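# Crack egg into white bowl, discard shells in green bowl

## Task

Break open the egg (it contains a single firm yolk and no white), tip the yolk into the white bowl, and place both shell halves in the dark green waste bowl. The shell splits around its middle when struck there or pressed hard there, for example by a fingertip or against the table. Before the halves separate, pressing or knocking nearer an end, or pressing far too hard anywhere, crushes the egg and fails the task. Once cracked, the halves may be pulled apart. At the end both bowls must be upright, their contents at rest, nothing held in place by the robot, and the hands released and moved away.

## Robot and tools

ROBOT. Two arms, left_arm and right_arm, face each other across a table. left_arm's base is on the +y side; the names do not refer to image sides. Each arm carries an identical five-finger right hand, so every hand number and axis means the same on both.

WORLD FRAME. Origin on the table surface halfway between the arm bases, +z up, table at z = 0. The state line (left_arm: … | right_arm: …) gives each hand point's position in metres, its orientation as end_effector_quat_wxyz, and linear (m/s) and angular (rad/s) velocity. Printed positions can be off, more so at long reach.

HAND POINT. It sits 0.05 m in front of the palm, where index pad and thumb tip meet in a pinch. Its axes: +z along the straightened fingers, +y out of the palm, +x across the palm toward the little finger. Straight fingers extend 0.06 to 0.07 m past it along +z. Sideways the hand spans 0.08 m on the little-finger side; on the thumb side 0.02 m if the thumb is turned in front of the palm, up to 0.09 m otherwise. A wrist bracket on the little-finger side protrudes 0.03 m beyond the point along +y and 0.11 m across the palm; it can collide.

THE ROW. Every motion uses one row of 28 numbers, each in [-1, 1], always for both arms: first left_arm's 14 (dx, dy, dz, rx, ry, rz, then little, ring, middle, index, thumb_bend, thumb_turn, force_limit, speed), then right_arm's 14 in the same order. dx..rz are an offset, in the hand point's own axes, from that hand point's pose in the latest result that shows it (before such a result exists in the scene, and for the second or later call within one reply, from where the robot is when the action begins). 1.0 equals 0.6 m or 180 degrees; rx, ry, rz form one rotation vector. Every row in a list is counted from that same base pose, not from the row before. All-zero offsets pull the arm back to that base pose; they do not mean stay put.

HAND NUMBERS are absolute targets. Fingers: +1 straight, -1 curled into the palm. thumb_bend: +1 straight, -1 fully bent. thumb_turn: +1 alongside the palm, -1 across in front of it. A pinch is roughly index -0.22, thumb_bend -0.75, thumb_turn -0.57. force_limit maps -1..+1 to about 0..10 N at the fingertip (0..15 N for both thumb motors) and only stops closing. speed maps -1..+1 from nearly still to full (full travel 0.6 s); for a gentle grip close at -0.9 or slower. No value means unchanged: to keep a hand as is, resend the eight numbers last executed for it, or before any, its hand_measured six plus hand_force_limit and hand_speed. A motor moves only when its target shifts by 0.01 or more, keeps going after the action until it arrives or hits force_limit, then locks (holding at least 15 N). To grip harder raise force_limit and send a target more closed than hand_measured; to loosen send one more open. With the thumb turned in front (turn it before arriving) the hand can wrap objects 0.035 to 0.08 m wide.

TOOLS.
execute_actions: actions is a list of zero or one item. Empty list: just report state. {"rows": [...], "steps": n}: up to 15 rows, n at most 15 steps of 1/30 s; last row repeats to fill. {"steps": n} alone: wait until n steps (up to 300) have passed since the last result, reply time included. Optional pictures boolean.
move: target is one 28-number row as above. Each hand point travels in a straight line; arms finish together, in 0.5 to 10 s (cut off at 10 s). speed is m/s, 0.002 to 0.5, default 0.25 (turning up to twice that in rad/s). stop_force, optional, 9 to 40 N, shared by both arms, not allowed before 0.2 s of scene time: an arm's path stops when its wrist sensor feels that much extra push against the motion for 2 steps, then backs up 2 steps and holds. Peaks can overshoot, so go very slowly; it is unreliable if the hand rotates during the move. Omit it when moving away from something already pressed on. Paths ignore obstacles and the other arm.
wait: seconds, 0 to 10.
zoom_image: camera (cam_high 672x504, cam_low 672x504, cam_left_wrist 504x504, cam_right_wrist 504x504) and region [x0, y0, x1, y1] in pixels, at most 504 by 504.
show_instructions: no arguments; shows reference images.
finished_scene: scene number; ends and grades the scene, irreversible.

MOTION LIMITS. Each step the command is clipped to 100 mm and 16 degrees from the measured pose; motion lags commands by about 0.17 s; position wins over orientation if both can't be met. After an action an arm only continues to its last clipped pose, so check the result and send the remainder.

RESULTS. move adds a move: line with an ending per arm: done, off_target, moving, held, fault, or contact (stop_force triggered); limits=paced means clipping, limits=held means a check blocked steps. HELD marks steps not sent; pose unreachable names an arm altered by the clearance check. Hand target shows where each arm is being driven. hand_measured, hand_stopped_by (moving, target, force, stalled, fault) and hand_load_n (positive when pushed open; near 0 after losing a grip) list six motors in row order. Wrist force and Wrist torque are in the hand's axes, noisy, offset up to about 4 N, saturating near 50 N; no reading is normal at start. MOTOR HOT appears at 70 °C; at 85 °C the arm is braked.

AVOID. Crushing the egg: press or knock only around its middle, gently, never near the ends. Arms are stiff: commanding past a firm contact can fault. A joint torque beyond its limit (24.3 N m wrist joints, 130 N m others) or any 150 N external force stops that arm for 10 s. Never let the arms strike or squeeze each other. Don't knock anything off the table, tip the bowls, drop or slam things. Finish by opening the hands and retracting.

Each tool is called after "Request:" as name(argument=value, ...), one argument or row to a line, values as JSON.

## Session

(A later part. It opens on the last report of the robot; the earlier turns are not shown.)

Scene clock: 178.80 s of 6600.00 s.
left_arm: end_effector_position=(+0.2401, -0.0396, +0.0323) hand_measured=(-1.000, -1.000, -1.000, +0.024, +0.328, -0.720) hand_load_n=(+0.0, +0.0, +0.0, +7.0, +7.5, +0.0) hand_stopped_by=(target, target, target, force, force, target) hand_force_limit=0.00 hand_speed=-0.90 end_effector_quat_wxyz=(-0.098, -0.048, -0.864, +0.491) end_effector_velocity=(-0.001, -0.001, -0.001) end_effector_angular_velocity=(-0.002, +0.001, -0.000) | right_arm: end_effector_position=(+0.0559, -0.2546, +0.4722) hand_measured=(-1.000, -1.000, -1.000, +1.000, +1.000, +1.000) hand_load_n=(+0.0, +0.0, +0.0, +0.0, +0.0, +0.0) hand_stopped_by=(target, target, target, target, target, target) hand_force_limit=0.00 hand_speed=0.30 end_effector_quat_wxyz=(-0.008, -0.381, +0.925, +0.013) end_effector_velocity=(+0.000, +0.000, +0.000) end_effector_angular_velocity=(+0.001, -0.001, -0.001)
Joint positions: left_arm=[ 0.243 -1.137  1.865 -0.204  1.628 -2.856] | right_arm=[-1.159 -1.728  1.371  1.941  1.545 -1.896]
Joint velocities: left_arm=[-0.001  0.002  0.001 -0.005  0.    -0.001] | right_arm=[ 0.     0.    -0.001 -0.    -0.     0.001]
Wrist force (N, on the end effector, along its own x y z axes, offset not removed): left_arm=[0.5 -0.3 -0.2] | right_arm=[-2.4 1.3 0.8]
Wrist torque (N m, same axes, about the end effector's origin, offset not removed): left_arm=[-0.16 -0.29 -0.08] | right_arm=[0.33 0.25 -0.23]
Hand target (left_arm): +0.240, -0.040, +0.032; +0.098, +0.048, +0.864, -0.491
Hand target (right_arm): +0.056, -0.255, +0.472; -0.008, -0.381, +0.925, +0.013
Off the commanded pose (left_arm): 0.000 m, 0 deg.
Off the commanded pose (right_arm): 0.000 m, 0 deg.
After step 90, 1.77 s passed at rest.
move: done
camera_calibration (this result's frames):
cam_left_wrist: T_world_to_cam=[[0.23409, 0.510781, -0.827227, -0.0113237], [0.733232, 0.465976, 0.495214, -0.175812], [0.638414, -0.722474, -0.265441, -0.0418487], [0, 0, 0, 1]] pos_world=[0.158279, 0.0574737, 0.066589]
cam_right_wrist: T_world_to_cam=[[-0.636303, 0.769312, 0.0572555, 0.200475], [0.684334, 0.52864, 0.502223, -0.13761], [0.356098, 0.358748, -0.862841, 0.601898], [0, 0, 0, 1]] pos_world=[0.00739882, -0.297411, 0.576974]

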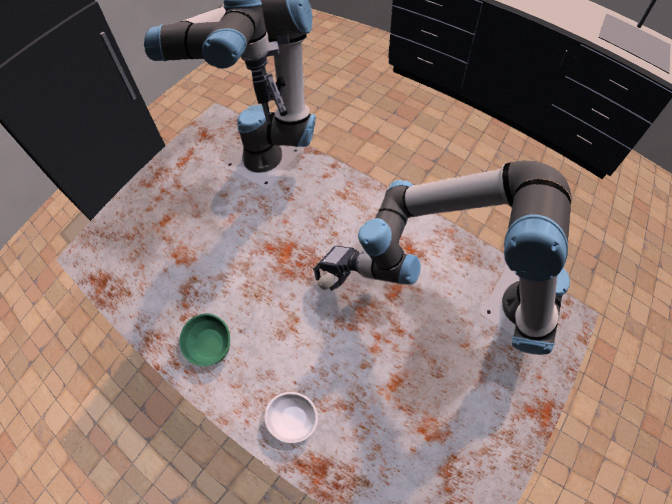

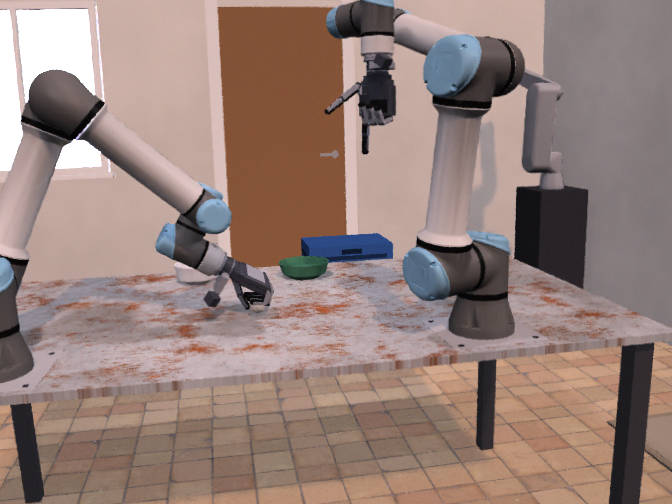

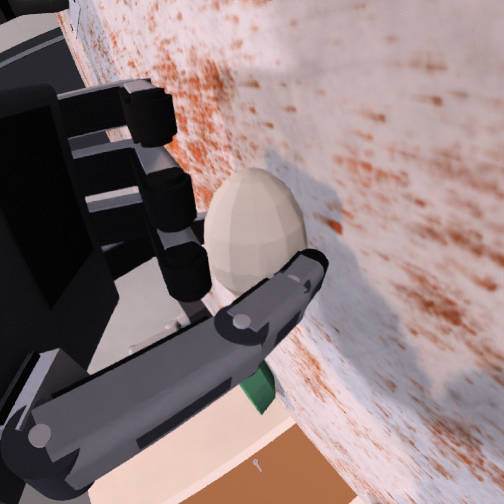

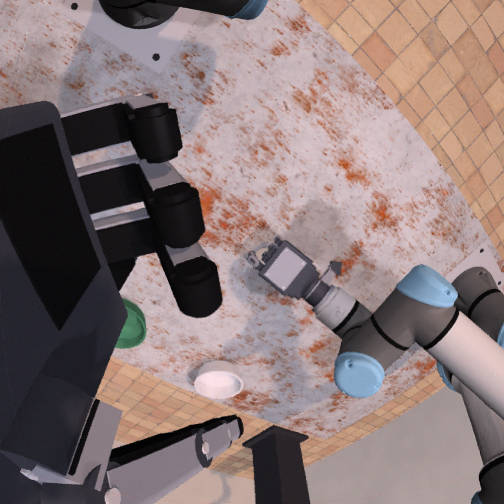

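Request:
move(
  target=[0.0005,0.0021,0.0012,0,0,0,-1,-1,-1,-0.3,-0.4,-0.72,0.0,-0.9,0,0,0,0,0,0,-1,-1,-1,1,1,1,0,0.3],
  speed=0.005,
)

Request:
move(
  target=[0,0,0,0,0,0,-1,-1,-1,0.2,0.45,-0.72,0.0,-0.6,0,0,0,0,0,0,-1,-1,-1,1,1,1,0,0.3],
  speed=0.02,
)

Scene clock: 182.77 s of 6600.00 s.
left_arm: end_effector_position=(+0.2402, -0.0396, +0.0308) hand_measured=(-1.000, -1.000, -1.000, +0.024, +0.328, -0.720) hand_load_n=(+0.0, +0.0, +0.0, +7.0, +7.5, +0.0) hand_stopped_by=(target, target, target, force, force, target) hand_force_limit=0.00 hand_speed=-0.90 end_effector_quat_wxyz=(-0.098, -0.048, -0.864, +0.491) end_effector_velocity=(-0.001, -0.000, -0.001) end_effector_angular_velocity=(+0.001, +0.001, -0.001) | right_arm: end_effector_position=(+0.0559, -0.2546, +0.4722) hand_measured=(-1.000, -1.000, -1.000, +1.000, +1.000, +1.000) hand_load_n=(+0.0, +0.0, +0.0, +0.0, +0.0, +0.0) hand_stopped_by=(target, target, target, target, target, target) hand_force_limit=0.00 hand_speed=0.30 end_effector_quat_wxyz=(-0.008, -0.381, +0.925, +0.013) end_effector_velocity=(+0.000, +0.000, +0.000) end_effector_angular_velocity=(+0.001, -0.002, -0.000)
Joint positions: left_arm=[ 0.244 -1.135  1.866 -0.208  1.628 -2.856] | right_arm=[-1.159 -1.728  1.371  1.941  1.545 -1.896]
Joint velocities: left_arm=[-0.001  0.001  0.    -0.     0.    -0.001] | right_arm=[ 0.     0.    -0.002 -0.001  0.     0.001]
Wrist force (N, on the end effector, along its own x y z axes, offset not removed): left_arm=[0.4 0.9 1.3] | right_arm=[-2.2 1.2 0.2]
Wrist torque (N m, same axes, about the end effector's origin, offset not removed): left_arm=[-0.02 -0.21 -0.06] | right_arm=[0.31 0.22 -0.22]
Hand target (left_arm): +0.240, -0.040, +0.031; +0.098, +0.048, +0.864, -0.491
Hand target (right_arm): +0.056, -0.255, +0.472; -0.008, -0.381, +0.925, +0.013
Off the commanded pose (left_arm): 0.000 m, 0 deg.
Off the commanded pose (right_arm): 0.000 m, 0 deg.
After step 90, 0.27 s passed at rest.
move: done
camera_calibration (this result's frames):
cam_left_wrist: T_world_to_cam=[[0.234089, 0.510782, -0.827227, -0.0125419], [0.733232, 0.465976, 0.495214, -0.17512], [0.638414, -0.722474, -0.265442, -0.0422302], [0, 0, 0, 1]] pos_world=[0.1583, 0.0574979, 0.0651373]
cam_right_wrist: T_world_to_cam=[[-0.636303, 0.769312, 0.0572556, 0.200475], [0.684334, 0.528639, 0.502223, -0.13761], [0.356098, 0.358748, -0.862841, 0.601898], [0, 0, 0, 1]] pos_world=[0.00739878, -0.297411, 0.576974]

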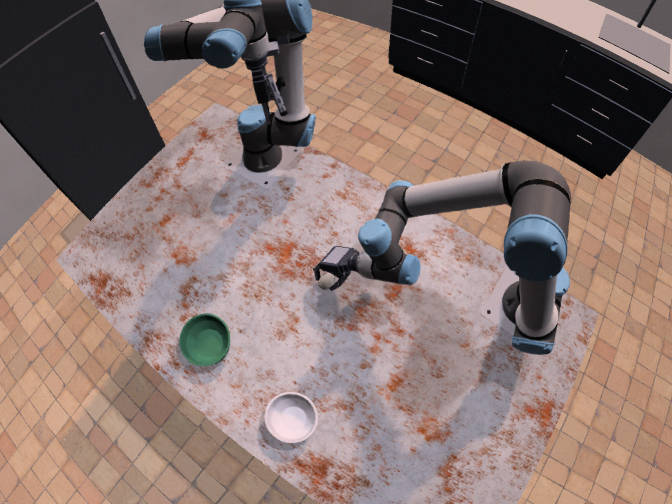

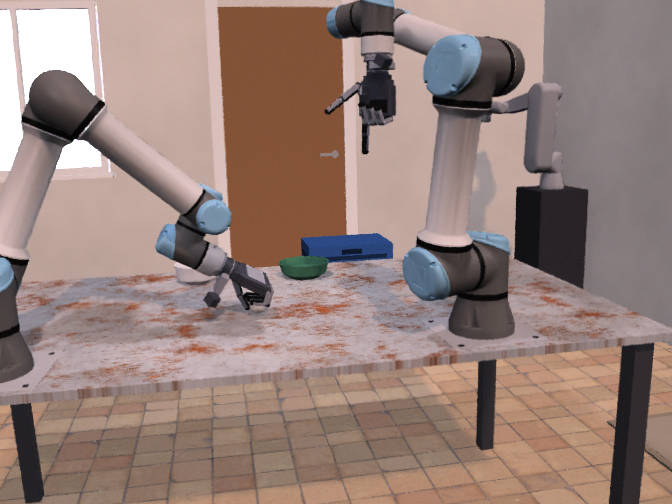

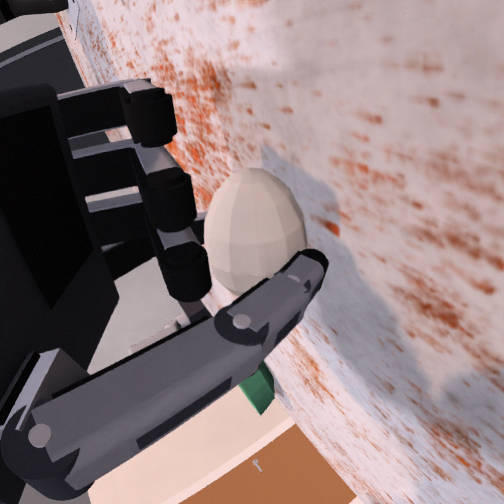

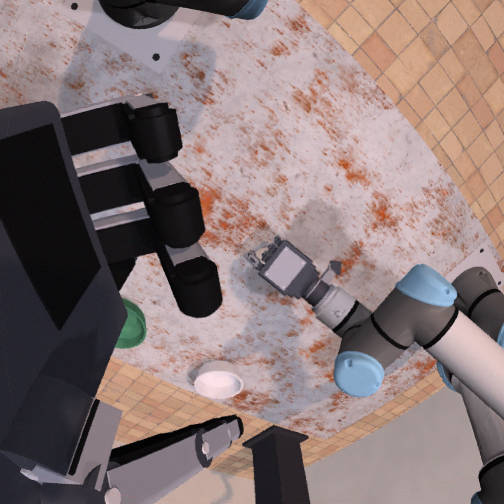

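Scene clock: 183.33 s of 6600.00 s.
left_arm: end_effector_position=(+0.2402, -0.0396, +0.0308) hand_measured=(-1.000, -1.000, -1.000, +0.200, +0.450, -0.720) hand_load_n=(+0.0, +0.0, +0.0, +0.0, +0.0, +0.0) hand_stopped_by=(target, target, target, target, target, target) hand_force_limit=0.00 hand_speed=-0.60 end_effector_quat_wxyz=(-0.098, -0.048, -0.864, +0.491) end_effector_velocity=(-0.001, -0.000, -0.000) end_effector_angular_velocity=(+0.002, +0.000, -0.001) | right_arm: end_effector_position=(+0.0559, -0.2546, +0.4722) hand_measured=(-1.000, -1.000, -1.000, +1.000, +1.000, +1.000) hand_load_n=(+0.0, +0.0, +0.0, +0.0, +0.0, +0.0) hand_stopped_by=(target, target, target, target, target, target) hand_force_limit=0.00 hand_speed=0.30 end_effector_quat_wxyz=(-0.008, -0.381, +0.925, +0.013) end_effector_velocity=(-0.000, -0.000, +0.000) end_effector_angular_velocity=(-0.000, -0.001, -0.000)
Joint positions: left_arm=[ 0.244 -1.135  1.866 -0.208  1.628 -2.856] | right_arm=[-1.159 -1.728  1.371  1.941  1.545 -1.896]
Joint velocities: left_arm=[-0.001  0.    -0.     0.002  0.     0.   ] | right_arm=[-0.    -0.001 -0.     0.001  0.     0.   ]
Wrist force (N, on the end effector, along its own x y z axes, offset not removed): left_arm=[0.4 -1.2 1.2] | right_arm=[-2.5 0.2 1.6]
Wrist torque (N m, same axes, about the end effector's origin, offset not removed): left_arm=[-0.25 -0.30 -0.07] | right_arm=[0.05 0.32 -0.25]
Hand target (left_arm): +0.240, -0.040, +0.031; +0.098, +0.048, +0.864, -0.491
Hand target (right_arm): +0.056, -0.255, +0.472; -0.008, -0.381, +0.925, +0.013
Off the commanded pose (left_arm): 0.000 m, 0 deg.
Off the commanded pose (right_arm): 0.000 m, 0 deg.
move: done
camera_calibration (this result's frames):
cam_left_wrist: T_world_to_cam=[[0.234091, 0.510782, -0.827226, -0.0125526], [0.733232, 0.465975, 0.495215, -0.175115], [0.638414, -0.722474, -0.265441, -0.0422333], [0, 0, 0, 1]] pos_world=[0.158301, 0.0574983, 0.0651251]
cam_right_wrist: T_world_to_cam=[[-0.636303, 0.769312, 0.0572555, 0.200475], [0.684334, 0.528639, 0.502223, -0.13761], [0.356099, 0.358748, -0.862841, 0.601898], [0, 0, 0, 1]] pos_world=[0.00739881, -0.297411, 0.576974]

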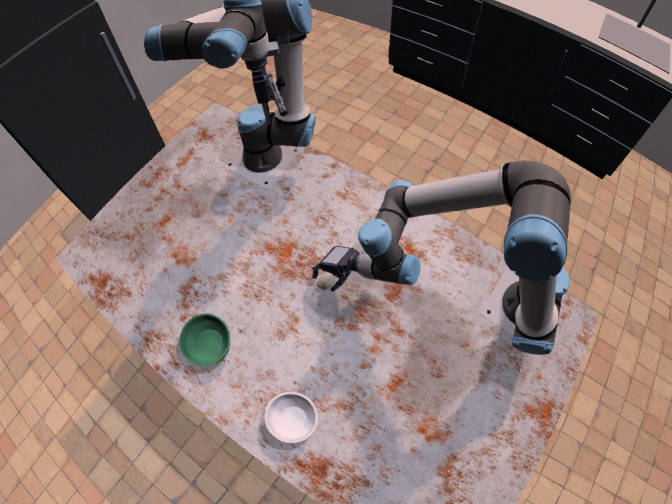

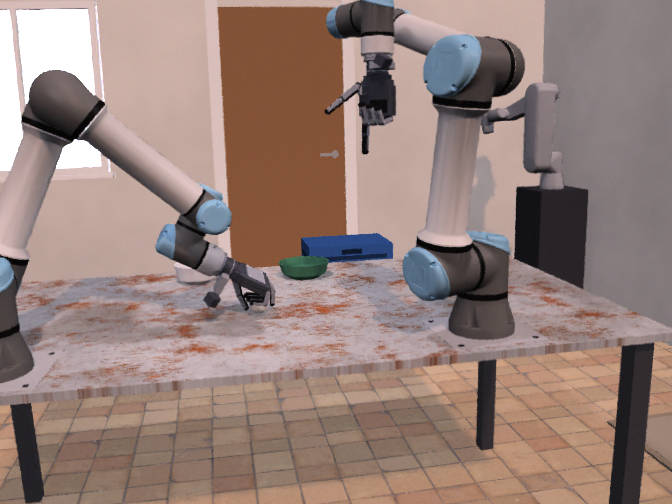

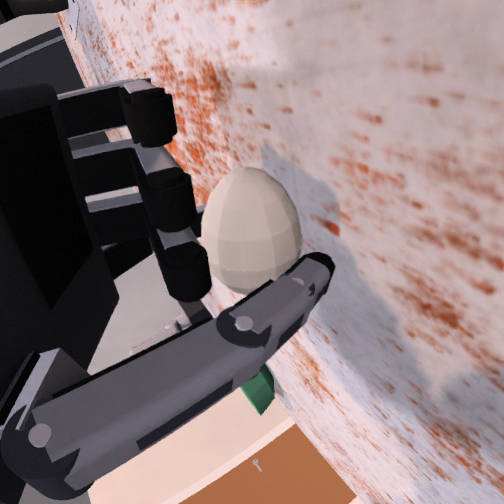

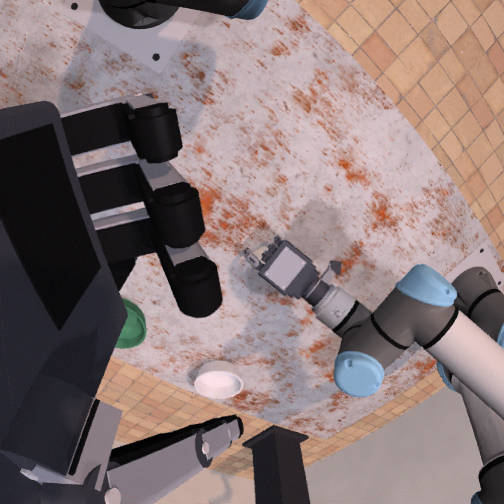

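Request:
move(
  target=[-0.018,-0.07,-0.0416,0,0,0,-1,-1,-1,0.2,0.45,-0.72,0.0,-0.6,0,0,0,0,0,0,-1,-1,-1,1,1,1,0,0.3],
  speed=0.05,
)

Scene clock: 187.10 s of 6600.00 s.
left_arm: end_effector_position=(+0.2401, -0.0396, +0.0808) hand_measured=(-1.000, -1.000, -1.000, +0.200, +0.450, -0.720) hand_load_n=(+0.0, +0.0, +0.0, +0.0, +0.0, +0.0) hand_stopped_by=(target, target, target, target, target, target) hand_force_limit=0.00 hand_speed=-0.60 end_effector_quat_wxyz=(-0.098, -0.048, -0.864, +0.491) end_effector_velocity=(+0.001, +0.001, +0.001) end_effector_angular_velocity=(+0.001, +0.000, +0.002) | right_arm: end_effector_position=(+0.0559, -0.2546, +0.4722) hand_measured=(-1.000, -1.000, -1.000, +1.000, +1.000, +1.000) hand_load_n=(+0.0, +0.0, +0.0, +0.0, +0.0, +0.0) hand_stopped_by=(target, target, target, target, target, target) hand_force_limit=0.00 hand_speed=0.30 end_effector_quat_wxyz=(-0.008, -0.381, +0.925, +0.013) end_effector_velocity=(-0.000, -0.000, +0.000) end_effector_angular_velocity=(+0.000, -0.001, -0.003)
Joint positions: left_arm=[ 0.243 -1.211  1.82  -0.086  1.628 -2.856] | right_arm=[-1.159 -1.728  1.371  1.941  1.545 -1.896]
Joint velocities: left_arm=[ 0.002 -0.002 -0.     0.003 -0.    -0.   ] | right_arm=[ 0.    -0.001 -0.     0.    -0.     0.003]
Wrist force (N, on the end effector, along its own x y z axes, offset not removed): left_arm=[0.3 1.0 0.9] | right_arm=[-1.4 0.6 1.4]
Wrist torque (N m, same axes, about the end effector's origin, offset not removed): left_arm=[0.05 -0.22 0.10] | right_arm=[0.15 0.12 -0.19]
Hand target (left_arm): +0.240, -0.040, +0.081; +0.098, +0.048, +0.864, -0.491
Hand target (right_arm): +0.056, -0.255, +0.472; -0.008, -0.381, +0.925, +0.013
Off the commanded pose (left_arm): 0.000 m, 0 deg.
Off the commanded pose (right_arm): 0.000 m, 0 deg.
move: done
camera_calibration (this result's frames):
cam_left_wrist: T_world_to_cam=[[0.234087, 0.510797, -0.827218, 0.028782], [0.7332, 0.466005, 0.495234, -0.199843], [0.638452, -0.722444, -0.26543, -0.0289386], [0, 0, 0, 1]] pos_world=[0.158263, 0.0575196, 0.115097]
cam_right_wrist: T_world_to_cam=[[-0.636303, 0.769312, 0.0572555, 0.200475], [0.684334, 0.528639, 0.502223, -0.13761], [0.356099, 0.358748, -0.862841, 0.601898], [0, 0, 0, 1]] pos_world=[0.00739881, -0.297411, 0.576974]

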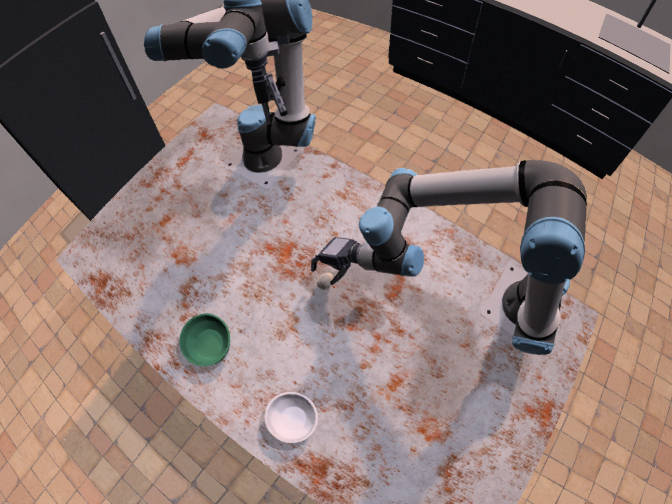

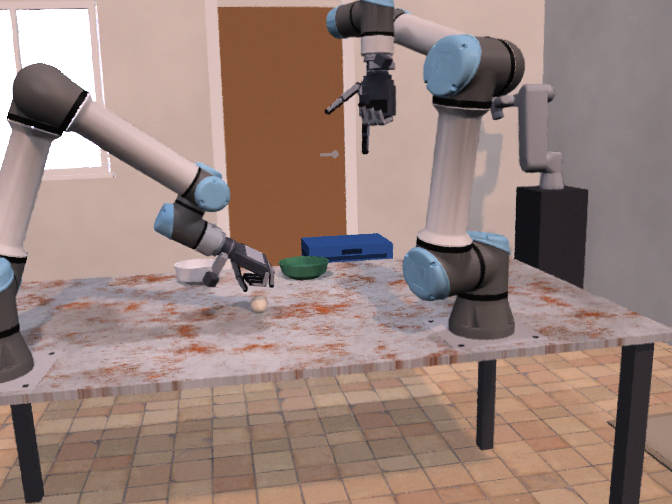

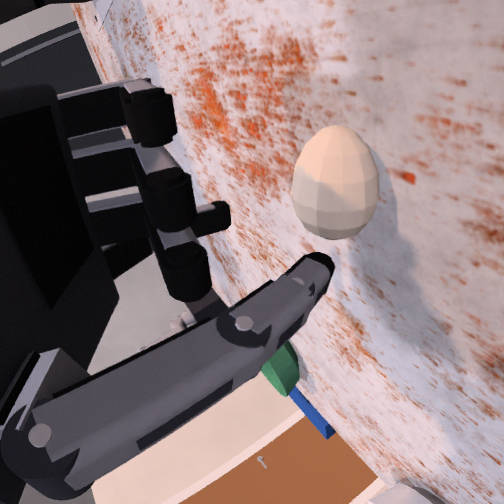

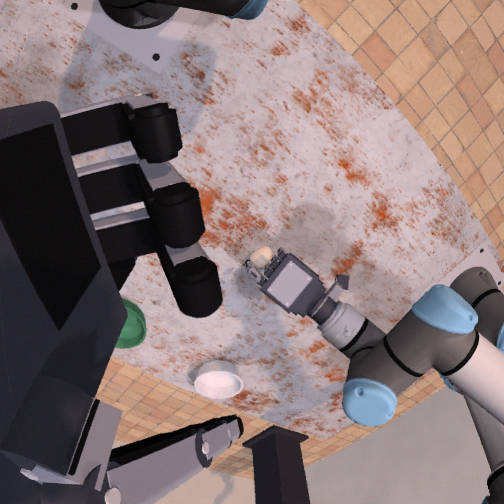

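Request:
execute_actions(
  actions=[],
)

Scene clock: 206.50 s of 6600.00 s.
left_arm: end_effector_position=(+0.2401, -0.0396, +0.0809) hand_measured=(-1.000, -1.000, -1.000, +0.200, +0.450, -0.720) hand_load_n=(+0.0, +0.0, +0.0, +0.0, +0.0, +0.0) hand_stopped_by=(target, target, target, target, target, target) hand_force_limit=0.00 hand_speed=-0.60 end_effector_quat_wxyz=(-0.098, -0.048, -0.864, +0.491) end_effector_velocity=(+0.001, +0.000, +0.000) end_effector_angular_velocity=(+0.000, -0.000, +0.001) | right_arm: end_effector_position=(+0.0559, -0.2546, +0.4722) hand_measured=(-1.000, -1.000, -1.000, +1.000, +1.000, +1.000) hand_load_n=(+0.0, +0.0, +0.0, +0.0, +0.0, +0.0) hand_stopped_by=(target, target, target, target, target, target) hand_force_limit=0.00 hand_speed=0.30 end_effector_quat_wxyz=(-0.008, -0.381, +0.925, +0.013) end_effector_velocity=(+0.000, +0.000, -0.001) end_effector_angular_velocity=(-0.001, +0.001, +0.000)
Joint positions: left_arm=[ 0.243 -1.211  1.82  -0.085  1.628 -2.856] | right_arm=[-1.159 -1.728  1.371  1.941  1.545 -1.896]
Joint velocities: left_arm=[ 0.001  0.    -0.001  0.001  0.     0.   ] | right_arm=[-0.     0.     0.002 -0.001  0.    -0.   ]
Wrist force (N, on the end effector, along its own x y z axes, offset not removed): left_arm=[1.0 -0.8 0.8] | right_arm=[-3.3 0.0 0.8]
Wrist torque (N m, same axes, about the end effector's origin, offset not removed): left_arm=[-0.21 -0.32 -0.02] | right_arm=[0.12 0.37 -0.30]
Hand target (left_arm): +0.240, -0.040, +0.081; +0.098, +0.048, +0.864, -0.491
Hand target (right_arm): +0.056, -0.255, +0.472; -0.008, -0.381, +0.925, +0.013
Off the commanded pose (left_arm): 0.000 m, 0 deg.
Off the commanded pose (right_arm): 0.000 m, 0 deg.
Steps of this call (steps 1 to 90: nothing new was sent; then 16.40 s passed at rest). Readings (end_effector_position | what the end effector reports):
1: left_arm (+0.2401, -0.0396, +0.0808) | right_arm (+0.0559, -0.2546, +0.4722) | left_arm hand_measured=(-1.000, -1.000, -1.000, +0.200, +0.450, -0.720) hand_load_n=(+0.0, +0.0, +0.0, +0.0, +0.0, +0.0) hand_stopped_by=(target, target, target, target, target, target) hand_force_limit=0.00 hand_speed=-0.60 | right_arm hand_measured=(-1.000, -1.000, -1.000, +1.000, +1.000, +1.000) hand_load_n=(+0.0, +0.0, +0.0, +0.0, +0.0, +0.0) hand_stopped_by=(target, target, target, target, target, target) hand_force_limit=0.00 hand_speed=0.30
2: left_arm (+0.2401, -0.0396, +0.0808) | right_arm (+0.0559, -0.2546, +0.4722) | left_arm hand_measured=(-1.000, -1.000, -1.000, +0.200, +0.450, -0.720) hand_load_n=(+0.0, +0.0, +0.0, +0.0, +0.0, +0.0) hand_stopped_by=(target, target, target, target, target, target) hand_force_limit=0.00 hand_speed=-0.60 | right_arm hand_measured=(-1.000, -1.000, -1.000, +1.000, +1.000, +1.000) hand_load_n=(+0.0, +0.0, +0.0, +0.0, +0.0, +0.0) hand_stopped_by=(target, target, target, target, target, target) hand_force_limit=0.00 hand_speed=0.30
4: left_arm (+0.2401, -0.0396, +0.0809) | right_arm (+0.0559, -0.2546, +0.4722) | left_arm hand_measured=(-1.000, -1.000, -1.000, +0.200, +0.450, -0.720) hand_load_n=(+0.0, +0.0, +0.0, +0.0, +0.0, +0.0) hand_stopped_by=(target, target, target, target, target, target) hand_force_limit=0.00 hand_speed=-0.60 | right_arm hand_measured=(-1.000, -1.000, -1.000, +1.000, +1.000, +1.000) hand_load_n=(+0.0, +0.0, +0.0, +0.0, +0.0, +0.0) hand_stopped_by=(target, target, target, target, target, target) hand_force_limit=0.00 hand_speed=0.30
8: left_arm (+0.2401, -0.0396, +0.0809) | right_arm (+0.0559, -0.2546, +0.4722) | left_arm hand_measured=(-1.000, -1.000, -1.000, +0.200, +0.450, -0.720) hand_load_n=(+0.0, +0.0, +0.0, +0.0, +0.0, +0.0) hand_stopped_by=(target, target, target, target, target, target) hand_force_limit=0.00 hand_speed=-0.60 | right_arm hand_measured=(-1.000, -1.000, -1.000, +1.000, +1.000, +1.000) hand_load_n=(+0.0, +0.0, +0.0, +0.0, +0.0, +0.0) hand_stopped_by=(target, target, target, target, target, target) hand_force_limit=0.00 hand_speed=0.30
90: the state above
camera_calibration (this result's frames):
cam_left_wrist: T_world_to_cam=[[0.234092, 0.51078, -0.827227, 0.0288887], [0.733232, 0.465976, 0.495214, -0.199869], [0.638414, -0.722475, -0.265439, -0.0288954], [0, 0, 0, 1]] pos_world=[0.158235, 0.0575021, 0.115205]
cam_right_wrist: T_world_to_cam=[[-0.636303, 0.769312, 0.0572556, 0.200475], [0.684334, 0.528639, 0.502223, -0.13761], [0.356098, 0.358748, -0.862841, 0.601898], [0, 0, 0, 1]] pos_world=[0.00739879, -0.297411, 0.576974]

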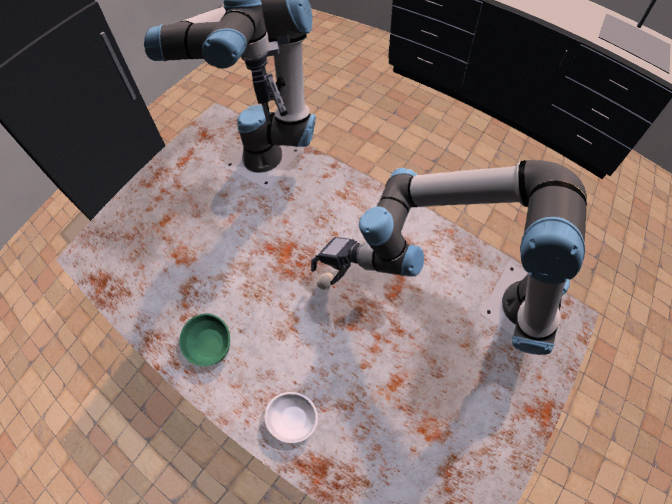

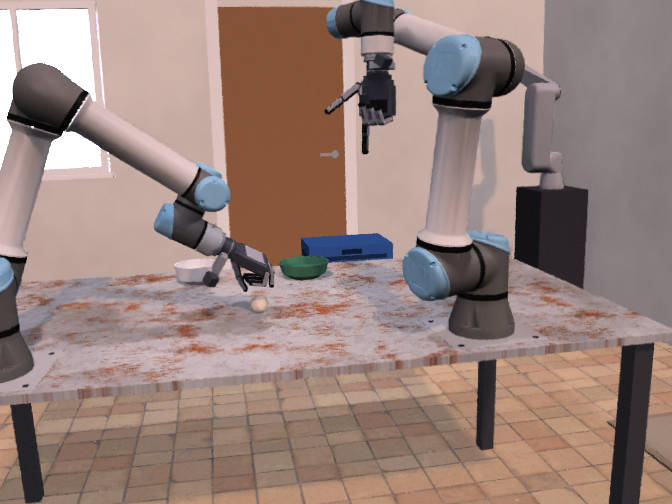

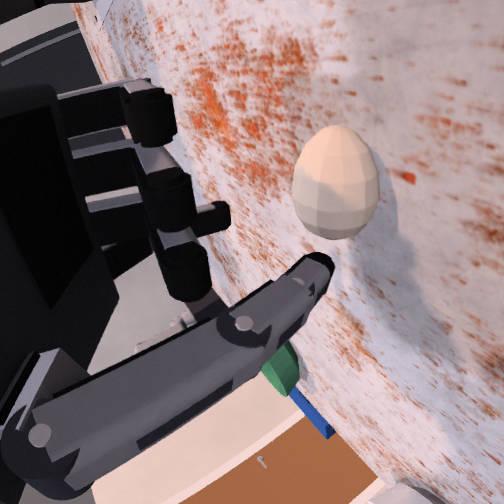

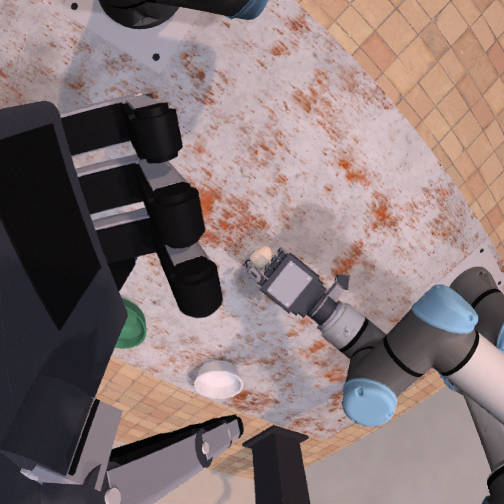

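Request:
move(
  target=[-0.0592,0.0137,-0.399,0,0,0,-1,-1,-1,0.2,0.45,-0.72,0,-0.6,-0.4665,0.1117,0.4715,0,0,0,-1,-1,-1,1,1,1,0,0.3],
  speed=0.3,
)

Scene clock: 280.27 s of 6600.00 s.
left_arm: end_effector_position=(+0.2467, +0.1705, +0.2013) hand_measured=(-1.000, -1.000, -1.000, +0.200, +0.450, -0.720) hand_load_n=(+0.0, +0.0, +0.0, +0.0, +0.0, +0.0) hand_stopped_by=(target, target, target, target, target, target) hand_force_limit=0.00 hand_speed=-0.60 end_effector_quat_wxyz=(-0.098, -0.048, -0.864, +0.491) end_effector_velocity=(-0.001, +0.000, +0.001) end_effector_angular_velocity=(+0.001, +0.000, -0.002) | right_arm: end_effector_position=(+0.2005, -0.0047, +0.1908) hand_measured=(-1.000, -1.000, -1.000, +1.000, +1.000, +1.000) hand_load_n=(+0.0, +0.0, +0.0, +0.0, +0.0, +0.0) hand_stopped_by=(target, target, target, target, target, target) hand_force_limit=0.00 hand_speed=0.30 end_effector_quat_wxyz=(-0.007, -0.381, +0.925, +0.013) end_effector_velocity=(+0.000, +0.001, -0.000) end_effector_angular_velocity=(-0.001, +0.000, -0.000)
Joint positions: left_arm=[ 0.456 -1.734  2.062  0.212  1.811 -2.747] | right_arm=[-0.825 -1.002  1.212  1.365  1.542 -1.562]
Joint velocities: left_arm=[-0.001 -0.001 -0.001  0.003  0.001  0.001] | right_arm=[ 0.001  0.003 -0.004  0.002  0.     0.001]
Wrist force (N, on the end effector, along its own x y z axes, offset not removed): left_arm=[-0.1 -1.0 0.4] | right_arm=[-0.9 0.5 0.0]
Wrist torque (N m, same axes, about the end effector's origin, offset not removed): left_arm=[-0.20 -0.12 0.03] | right_arm=[0.18 0.06 -0.09]
Hand target (left_arm): +0.247, +0.171, +0.201; +0.098, +0.048, +0.864, -0.491
Hand target (right_arm): +0.201, -0.005, +0.191; -0.008, -0.381, +0.925, +0.013
Off the commanded pose (left_arm): 0.000 m, 0 deg.
Off the commanded pose (right_arm): 0.001 m, 0 deg.
After step 90, 68.83 s passed at rest.
move: done
camera_calibration (this result's frames):
cam_left_wrist: T_world_to_cam=[[0.234163, 0.510799, -0.827195, 0.0196241], [0.733177, 0.465979, 0.495294, -0.362227], [0.638451, -0.72246, -0.265391, 0.150676], [0, 0, 0, 1]] pos_world=[0.164782, 0.267623, 0.235629]
cam_right_wrist: T_world_to_cam=[[-0.636308, 0.769312, 0.0571896, 0.116308], [0.684203, 0.528559, 0.502486, -0.227343], [0.35634, 0.358865, -0.862692, 0.217876], [0, 0, 0, 1]] pos_world=[0.151919, -0.0475009, 0.295545]

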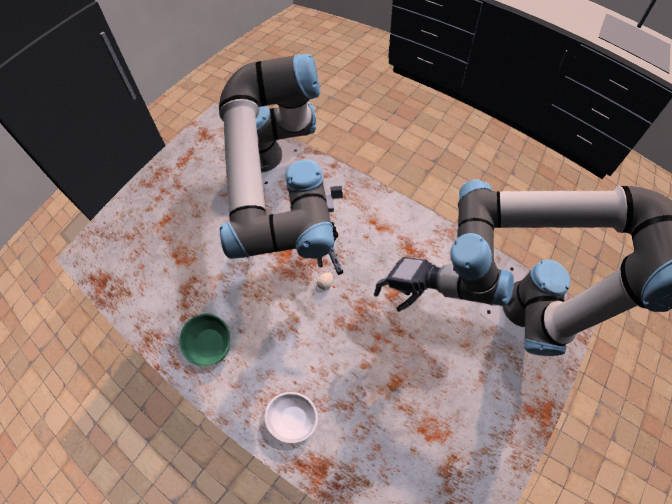

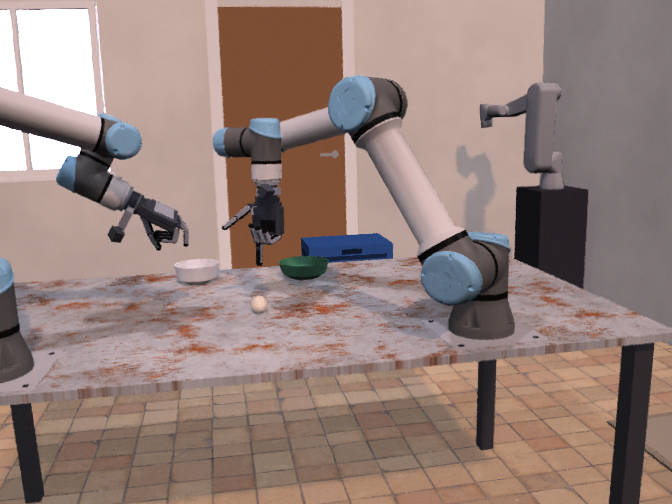

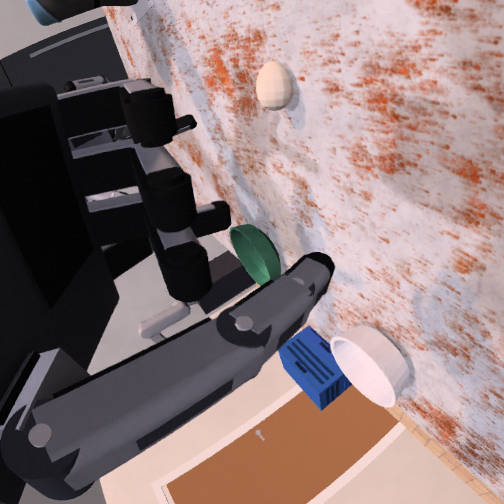

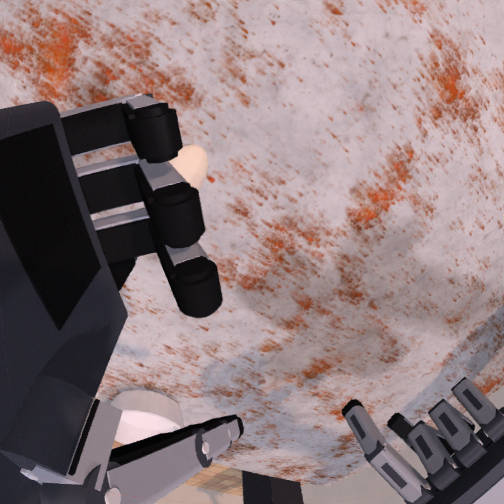

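Request:
move(
  target=[0,0,0,0,0,0,-1,-1,-1,0.2,0.45,-0.72,0,-0.6,-0.0005,-0.0033,0.11,0,0,0,-1,-1,-1,1,1,1,0,0.3],
  speed=0.15,
)

Scene clock: 284.20 s of 6600.00 s.
left_arm: end_effector_position=(+0.2467, +0.1705, +0.2014) hand_measured=(-1.000, -1.000, -1.000, +0.200, +0.450, -0.720) hand_load_n=(+0.0, +0.0, +0.0, +0.0, +0.0, +0.0) hand_stopped_by=(target, target, target, target, target, target) hand_force_limit=0.00 hand_speed=-0.60 end_effector_quat_wxyz=(-0.098, -0.048, -0.864, +0.491) end_effector_velocity=(+0.000, -0.000, -0.000) end_effector_angular_velocity=(+0.000, -0.001, -0.000) | right_arm: end_effector_position=(+0.2005, -0.0047, +0.1249) hand_measured=(-1.000, -1.000, -1.000, +1.000, +1.000, +1.000) hand_load_n=(+0.0, +0.0, +0.0, +0.0, +0.0, +0.0) hand_stopped_by=(target, target, target, target, target, target) hand_force_limit=0.00 hand_speed=0.30 end_effector_quat_wxyz=(-0.007, -0.381, +0.924, +0.013) end_effector_velocity=(-0.000, +0.000, -0.001) end_effector_angular_velocity=(+0.001, +0.001, +0.002)
Joint positions: left_arm=[ 0.456 -1.734  2.062  0.212  1.811 -2.747] | right_arm=[-0.825 -0.956  1.312  1.219  1.542 -1.563]
Joint velocities: left_arm=[ 0.     0.    -0.     0.    -0.     0.001] | right_arm=[ 0.     0.002  0.001 -0.003 -0.002 -0.001]
Wrist force (N, on the end effector, along its own x y z axes, offset not removed): left_arm=[1.9 0.1 0.6] | right_arm=[-3.1 0.1 0.9]
Wrist torque (N m, same axes, about the end effector's origin, offset not removed): left_arm=[-0.03 -0.46 0.11] | right_arm=[0.13 0.40 -0.28]
Hand target (left_arm): +0.247, +0.171, +0.201; +0.098, +0.048, +0.864, -0.491
Hand target (right_arm): +0.200, -0.005, +0.125; -0.007, -0.381, +0.925, +0.013
Off the commanded pose (left_arm): 0.000 m, 0 deg.
Off the commanded pose (right_arm): 0.000 m, 0 deg.
After step 90, 0.03 s passed at rest.
move: done
camera_calibration (this result's frames):
cam_left_wrist: T_world_to_cam=[[0.234185, 0.510773, -0.827205, 0.0196483], [0.733112, 0.466053, 0.495319, -0.362292], [0.638518, -0.72243, -0.265311, 0.150639], [0, 0, 0, 1]] pos_world=[0.164813, 0.267638, 0.23567]
cam_right_wrist: T_world_to_cam=[[-0.636471, 0.769197, 0.0569319, 0.120167], [0.684009, 0.528789, 0.502508, -0.194205], [0.356422, 0.358773, -0.862696, 0.161007], [0, 0, 0, 1]] pos_world=[0.151934, -0.0475031, 0.229648]

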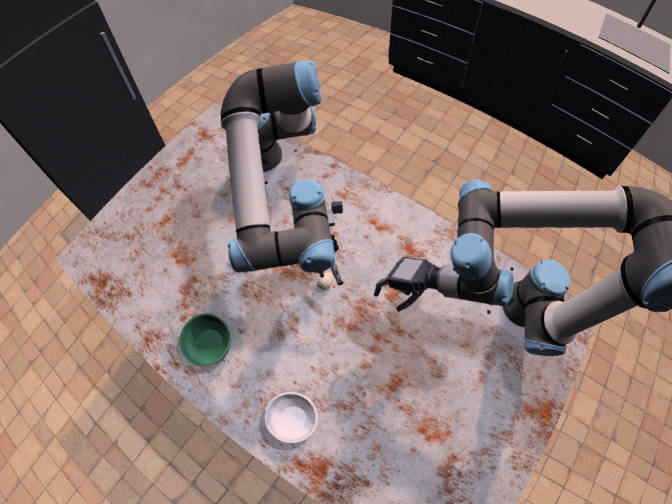

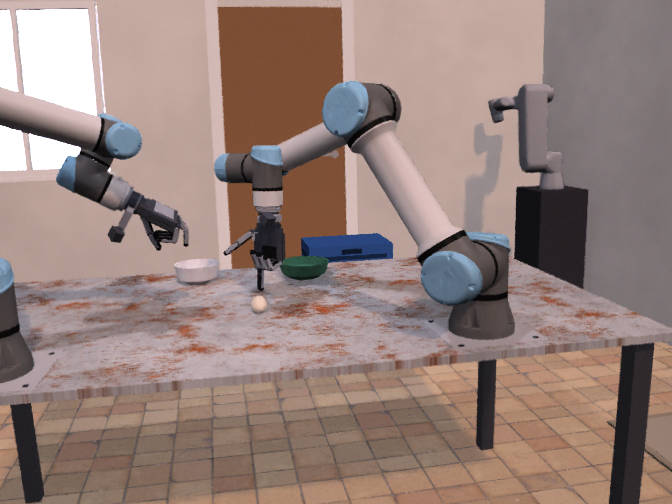

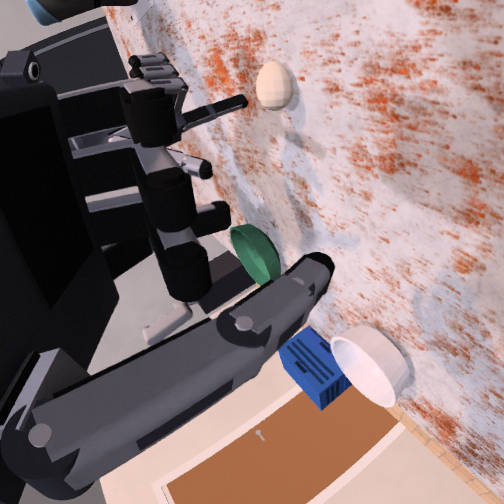

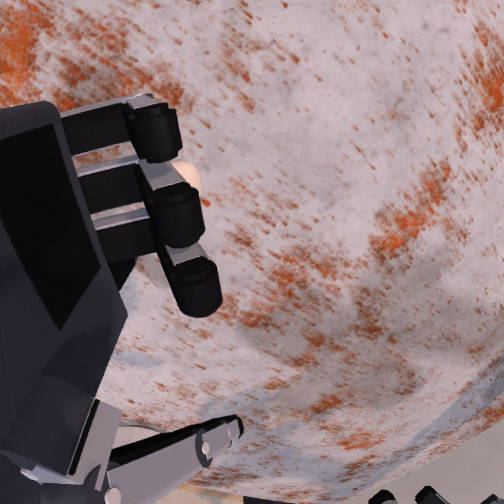

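Request:
zoom_image(
  camera="cam_left_wrist",
  region=[190, 40, 320, 140],
)

Request:
zoom_image(
  camera="cam_low",
  region=[210, 240, 310, 320],
)

Region (190, 40, 320, 140) of cam_left_wrist's 504x504 image, scaled by 3.877, with more detail than that image has; it fills the top 388 rows of this view, and the rest is white.

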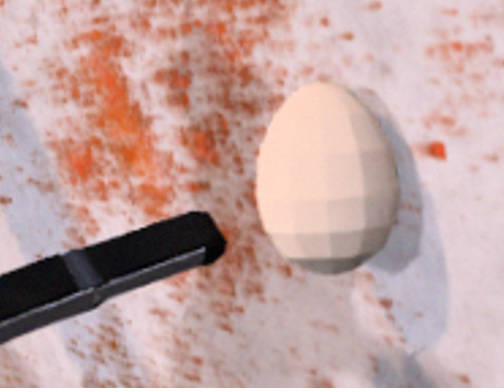

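Region (210, 240, 310, 320) of cam_low's 672x504 image, scaled by 5.040, with more detail than that image has; it fills the top 403 rows of this view, and the rest is white.

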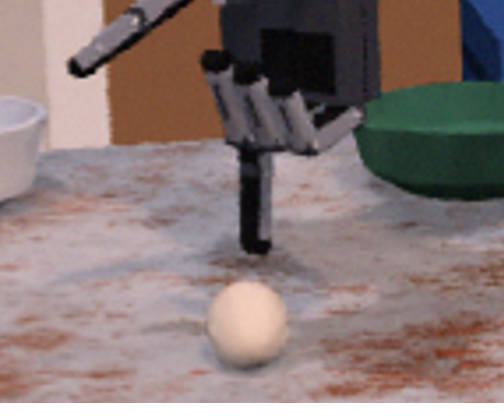

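Request:
move(
  target=[0,0,0,0,0,0,-1,-1,-1,0.2,0.45,-0.72,0,-0.6,-0.0006,0.0095,0.0186,0,0,0,-1,-1,-1,1,1,1,0,0.3],
  speed=0.03,
)

Request:
zoom_image(
  camera="cam_low",
  region=[210, 240, 310, 320],
)

Request:
zoom_image(
  camera="cam_left_wrist",
  region=[190, 40, 320, 140],
)

Scene clock: 302.90 s of 6600.00 s.
left_arm: end_effector_position=(+0.2467, +0.1705, +0.2013) hand_measured=(-1.000, -1.000, -1.000, +0.200, +0.450, -0.720) hand_load_n=(+0.0, +0.0, +0.0, +0.0, +0.0, +0.0) hand_stopped_by=(target, target, target, target, target, target) hand_force_limit=0.00 hand_speed=-0.60 end_effector_quat_wxyz=(-0.098, -0.048, -0.864, +0.491) end_effector_velocity=(-0.000, -0.000, +0.000) end_effector_angular_velocity=(-0.001, +0.001, -0.000) | right_arm: end_effector_position=(+0.1965, -0.0002, +0.1140) hand_measured=(-1.000, -1.000, -1.000, +1.000, +1.000, +1.000) hand_load_n=(+0.0, +0.0, +0.0, +0.0, +0.0, +0.0) hand_stopped_by=(target, target, target, target, target, target) hand_force_limit=0.00 hand_speed=0.30 end_effector_quat_wxyz=(-0.007, -0.381, +0.924, +0.013) end_effector_velocity=(+0.000, +0.001, -0.001) end_effector_angular_velocity=(+0.000, -0.002, -0.001)
Joint positions: left_arm=[ 0.456 -1.734  2.062  0.212  1.811 -2.747] | right_arm=[-0.813 -0.942  1.319  1.198  1.542 -1.551]
Joint velocities: left_arm=[-0.001  0.    -0.001  0.     0.    -0.001] | right_arm=[ 0.001  0.002 -0.001 -0.003  0.001  0.003]
Wrist force (N, on the end effector, along its own x y z axes, offset not removed): left_arm=[1.2 -0.9 1.5] | right_arm=[-2.1 2.1 -0.1]
Wrist torque (N m, same axes, about the end effector's origin, offset not removed): left_arm=[-0.18 -0.53 0.02] | right_arm=[0.42 0.21 -0.17]
Hand target (left_arm): +0.247, +0.171, +0.201; +0.098, +0.048, +0.864, -0.491
Hand target (right_arm): +0.196, -0.000, +0.114; -0.007, -0.381, +0.924, +0.013
Off the commanded pose (left_arm): 0.000 m, 0 deg.
Off the commanded pose (right_arm): 0.000 m, 0 deg.
After step 90, 14.93 s passed at rest.
move: done
camera_calibration (this result's frames):
cam_left_wrist: T_world_to_cam=[[0.234163, 0.510799, -0.827195, 0.0196241], [0.733177, 0.465978, 0.495293, -0.362227], [0.63845, -0.72246, -0.265391, 0.150676], [0, 0, 0, 1]] pos_world=[0.164782, 0.267623, 0.23563]
cam_right_wrist: T_world_to_cam=[[-0.636459, 0.769191, 0.0571379, 0.114754], [0.684084, 0.528712, 0.502487, -0.188385], [0.356299, 0.358899, -0.862695, 0.151485], [0, 0, 0, 1]] pos_world=[0.147934, -0.0430346, 0.218789]

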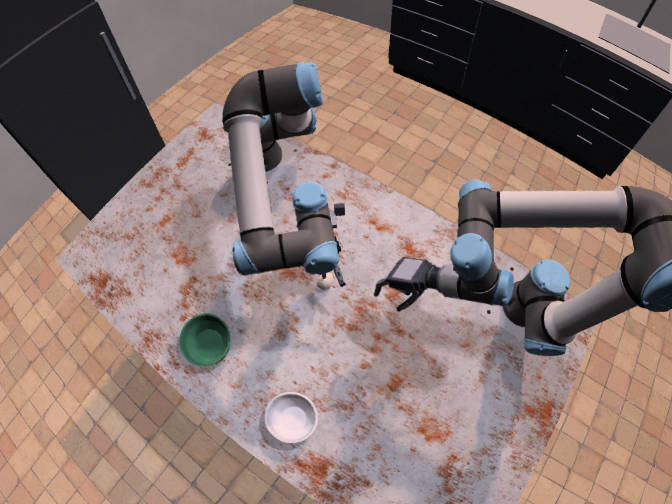

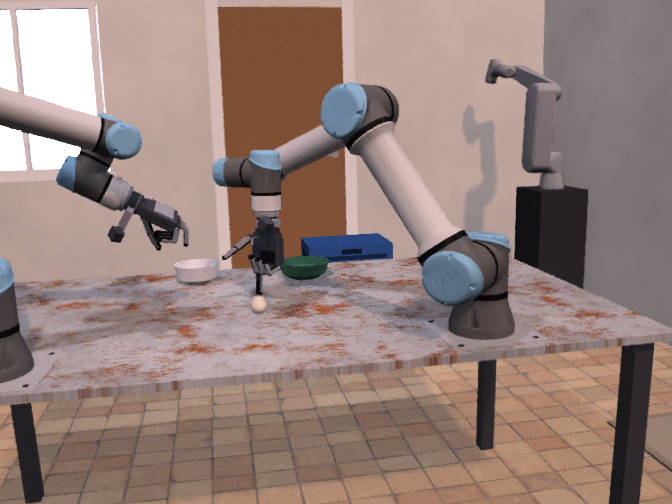

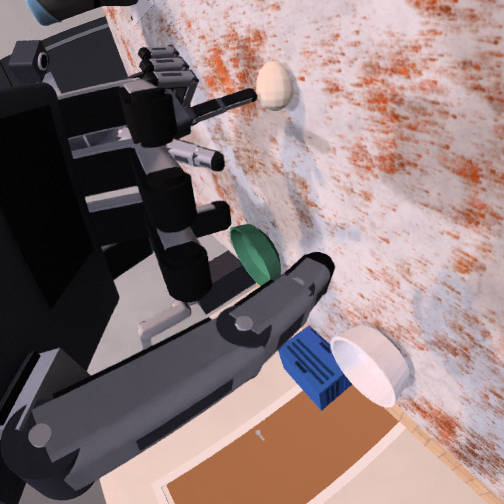

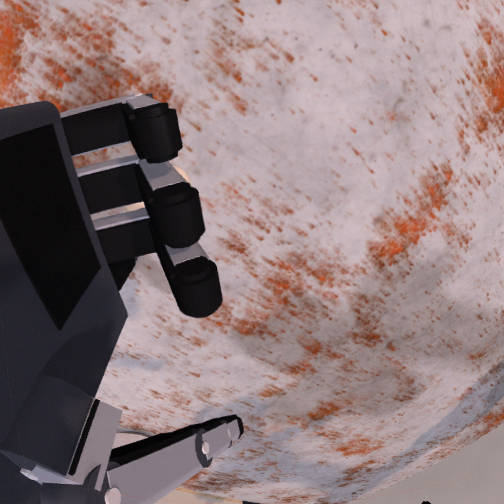

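Region (210, 240, 310, 320) of cam_low's 672x504 image, scaled by 5.040, with more detail than that image has; it fills the top 403 rows of this view, and the rest is white.

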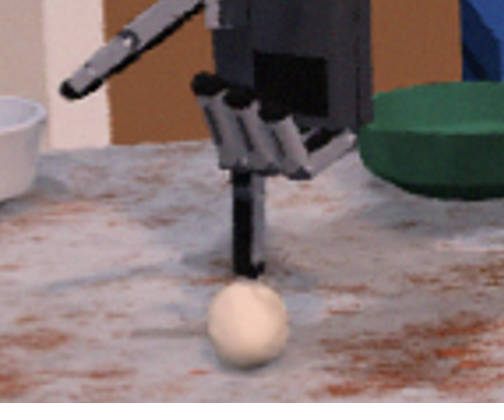

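Region (190, 40, 320, 140) of cam_left_wrist's 504x504 image, scaled by 3.877, with more detail than that image has; it fills the top 388 rows of this view, and the rest is white.

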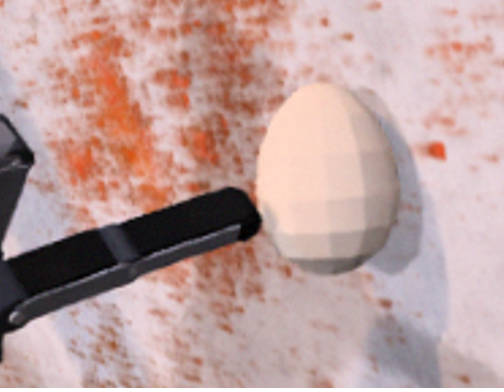

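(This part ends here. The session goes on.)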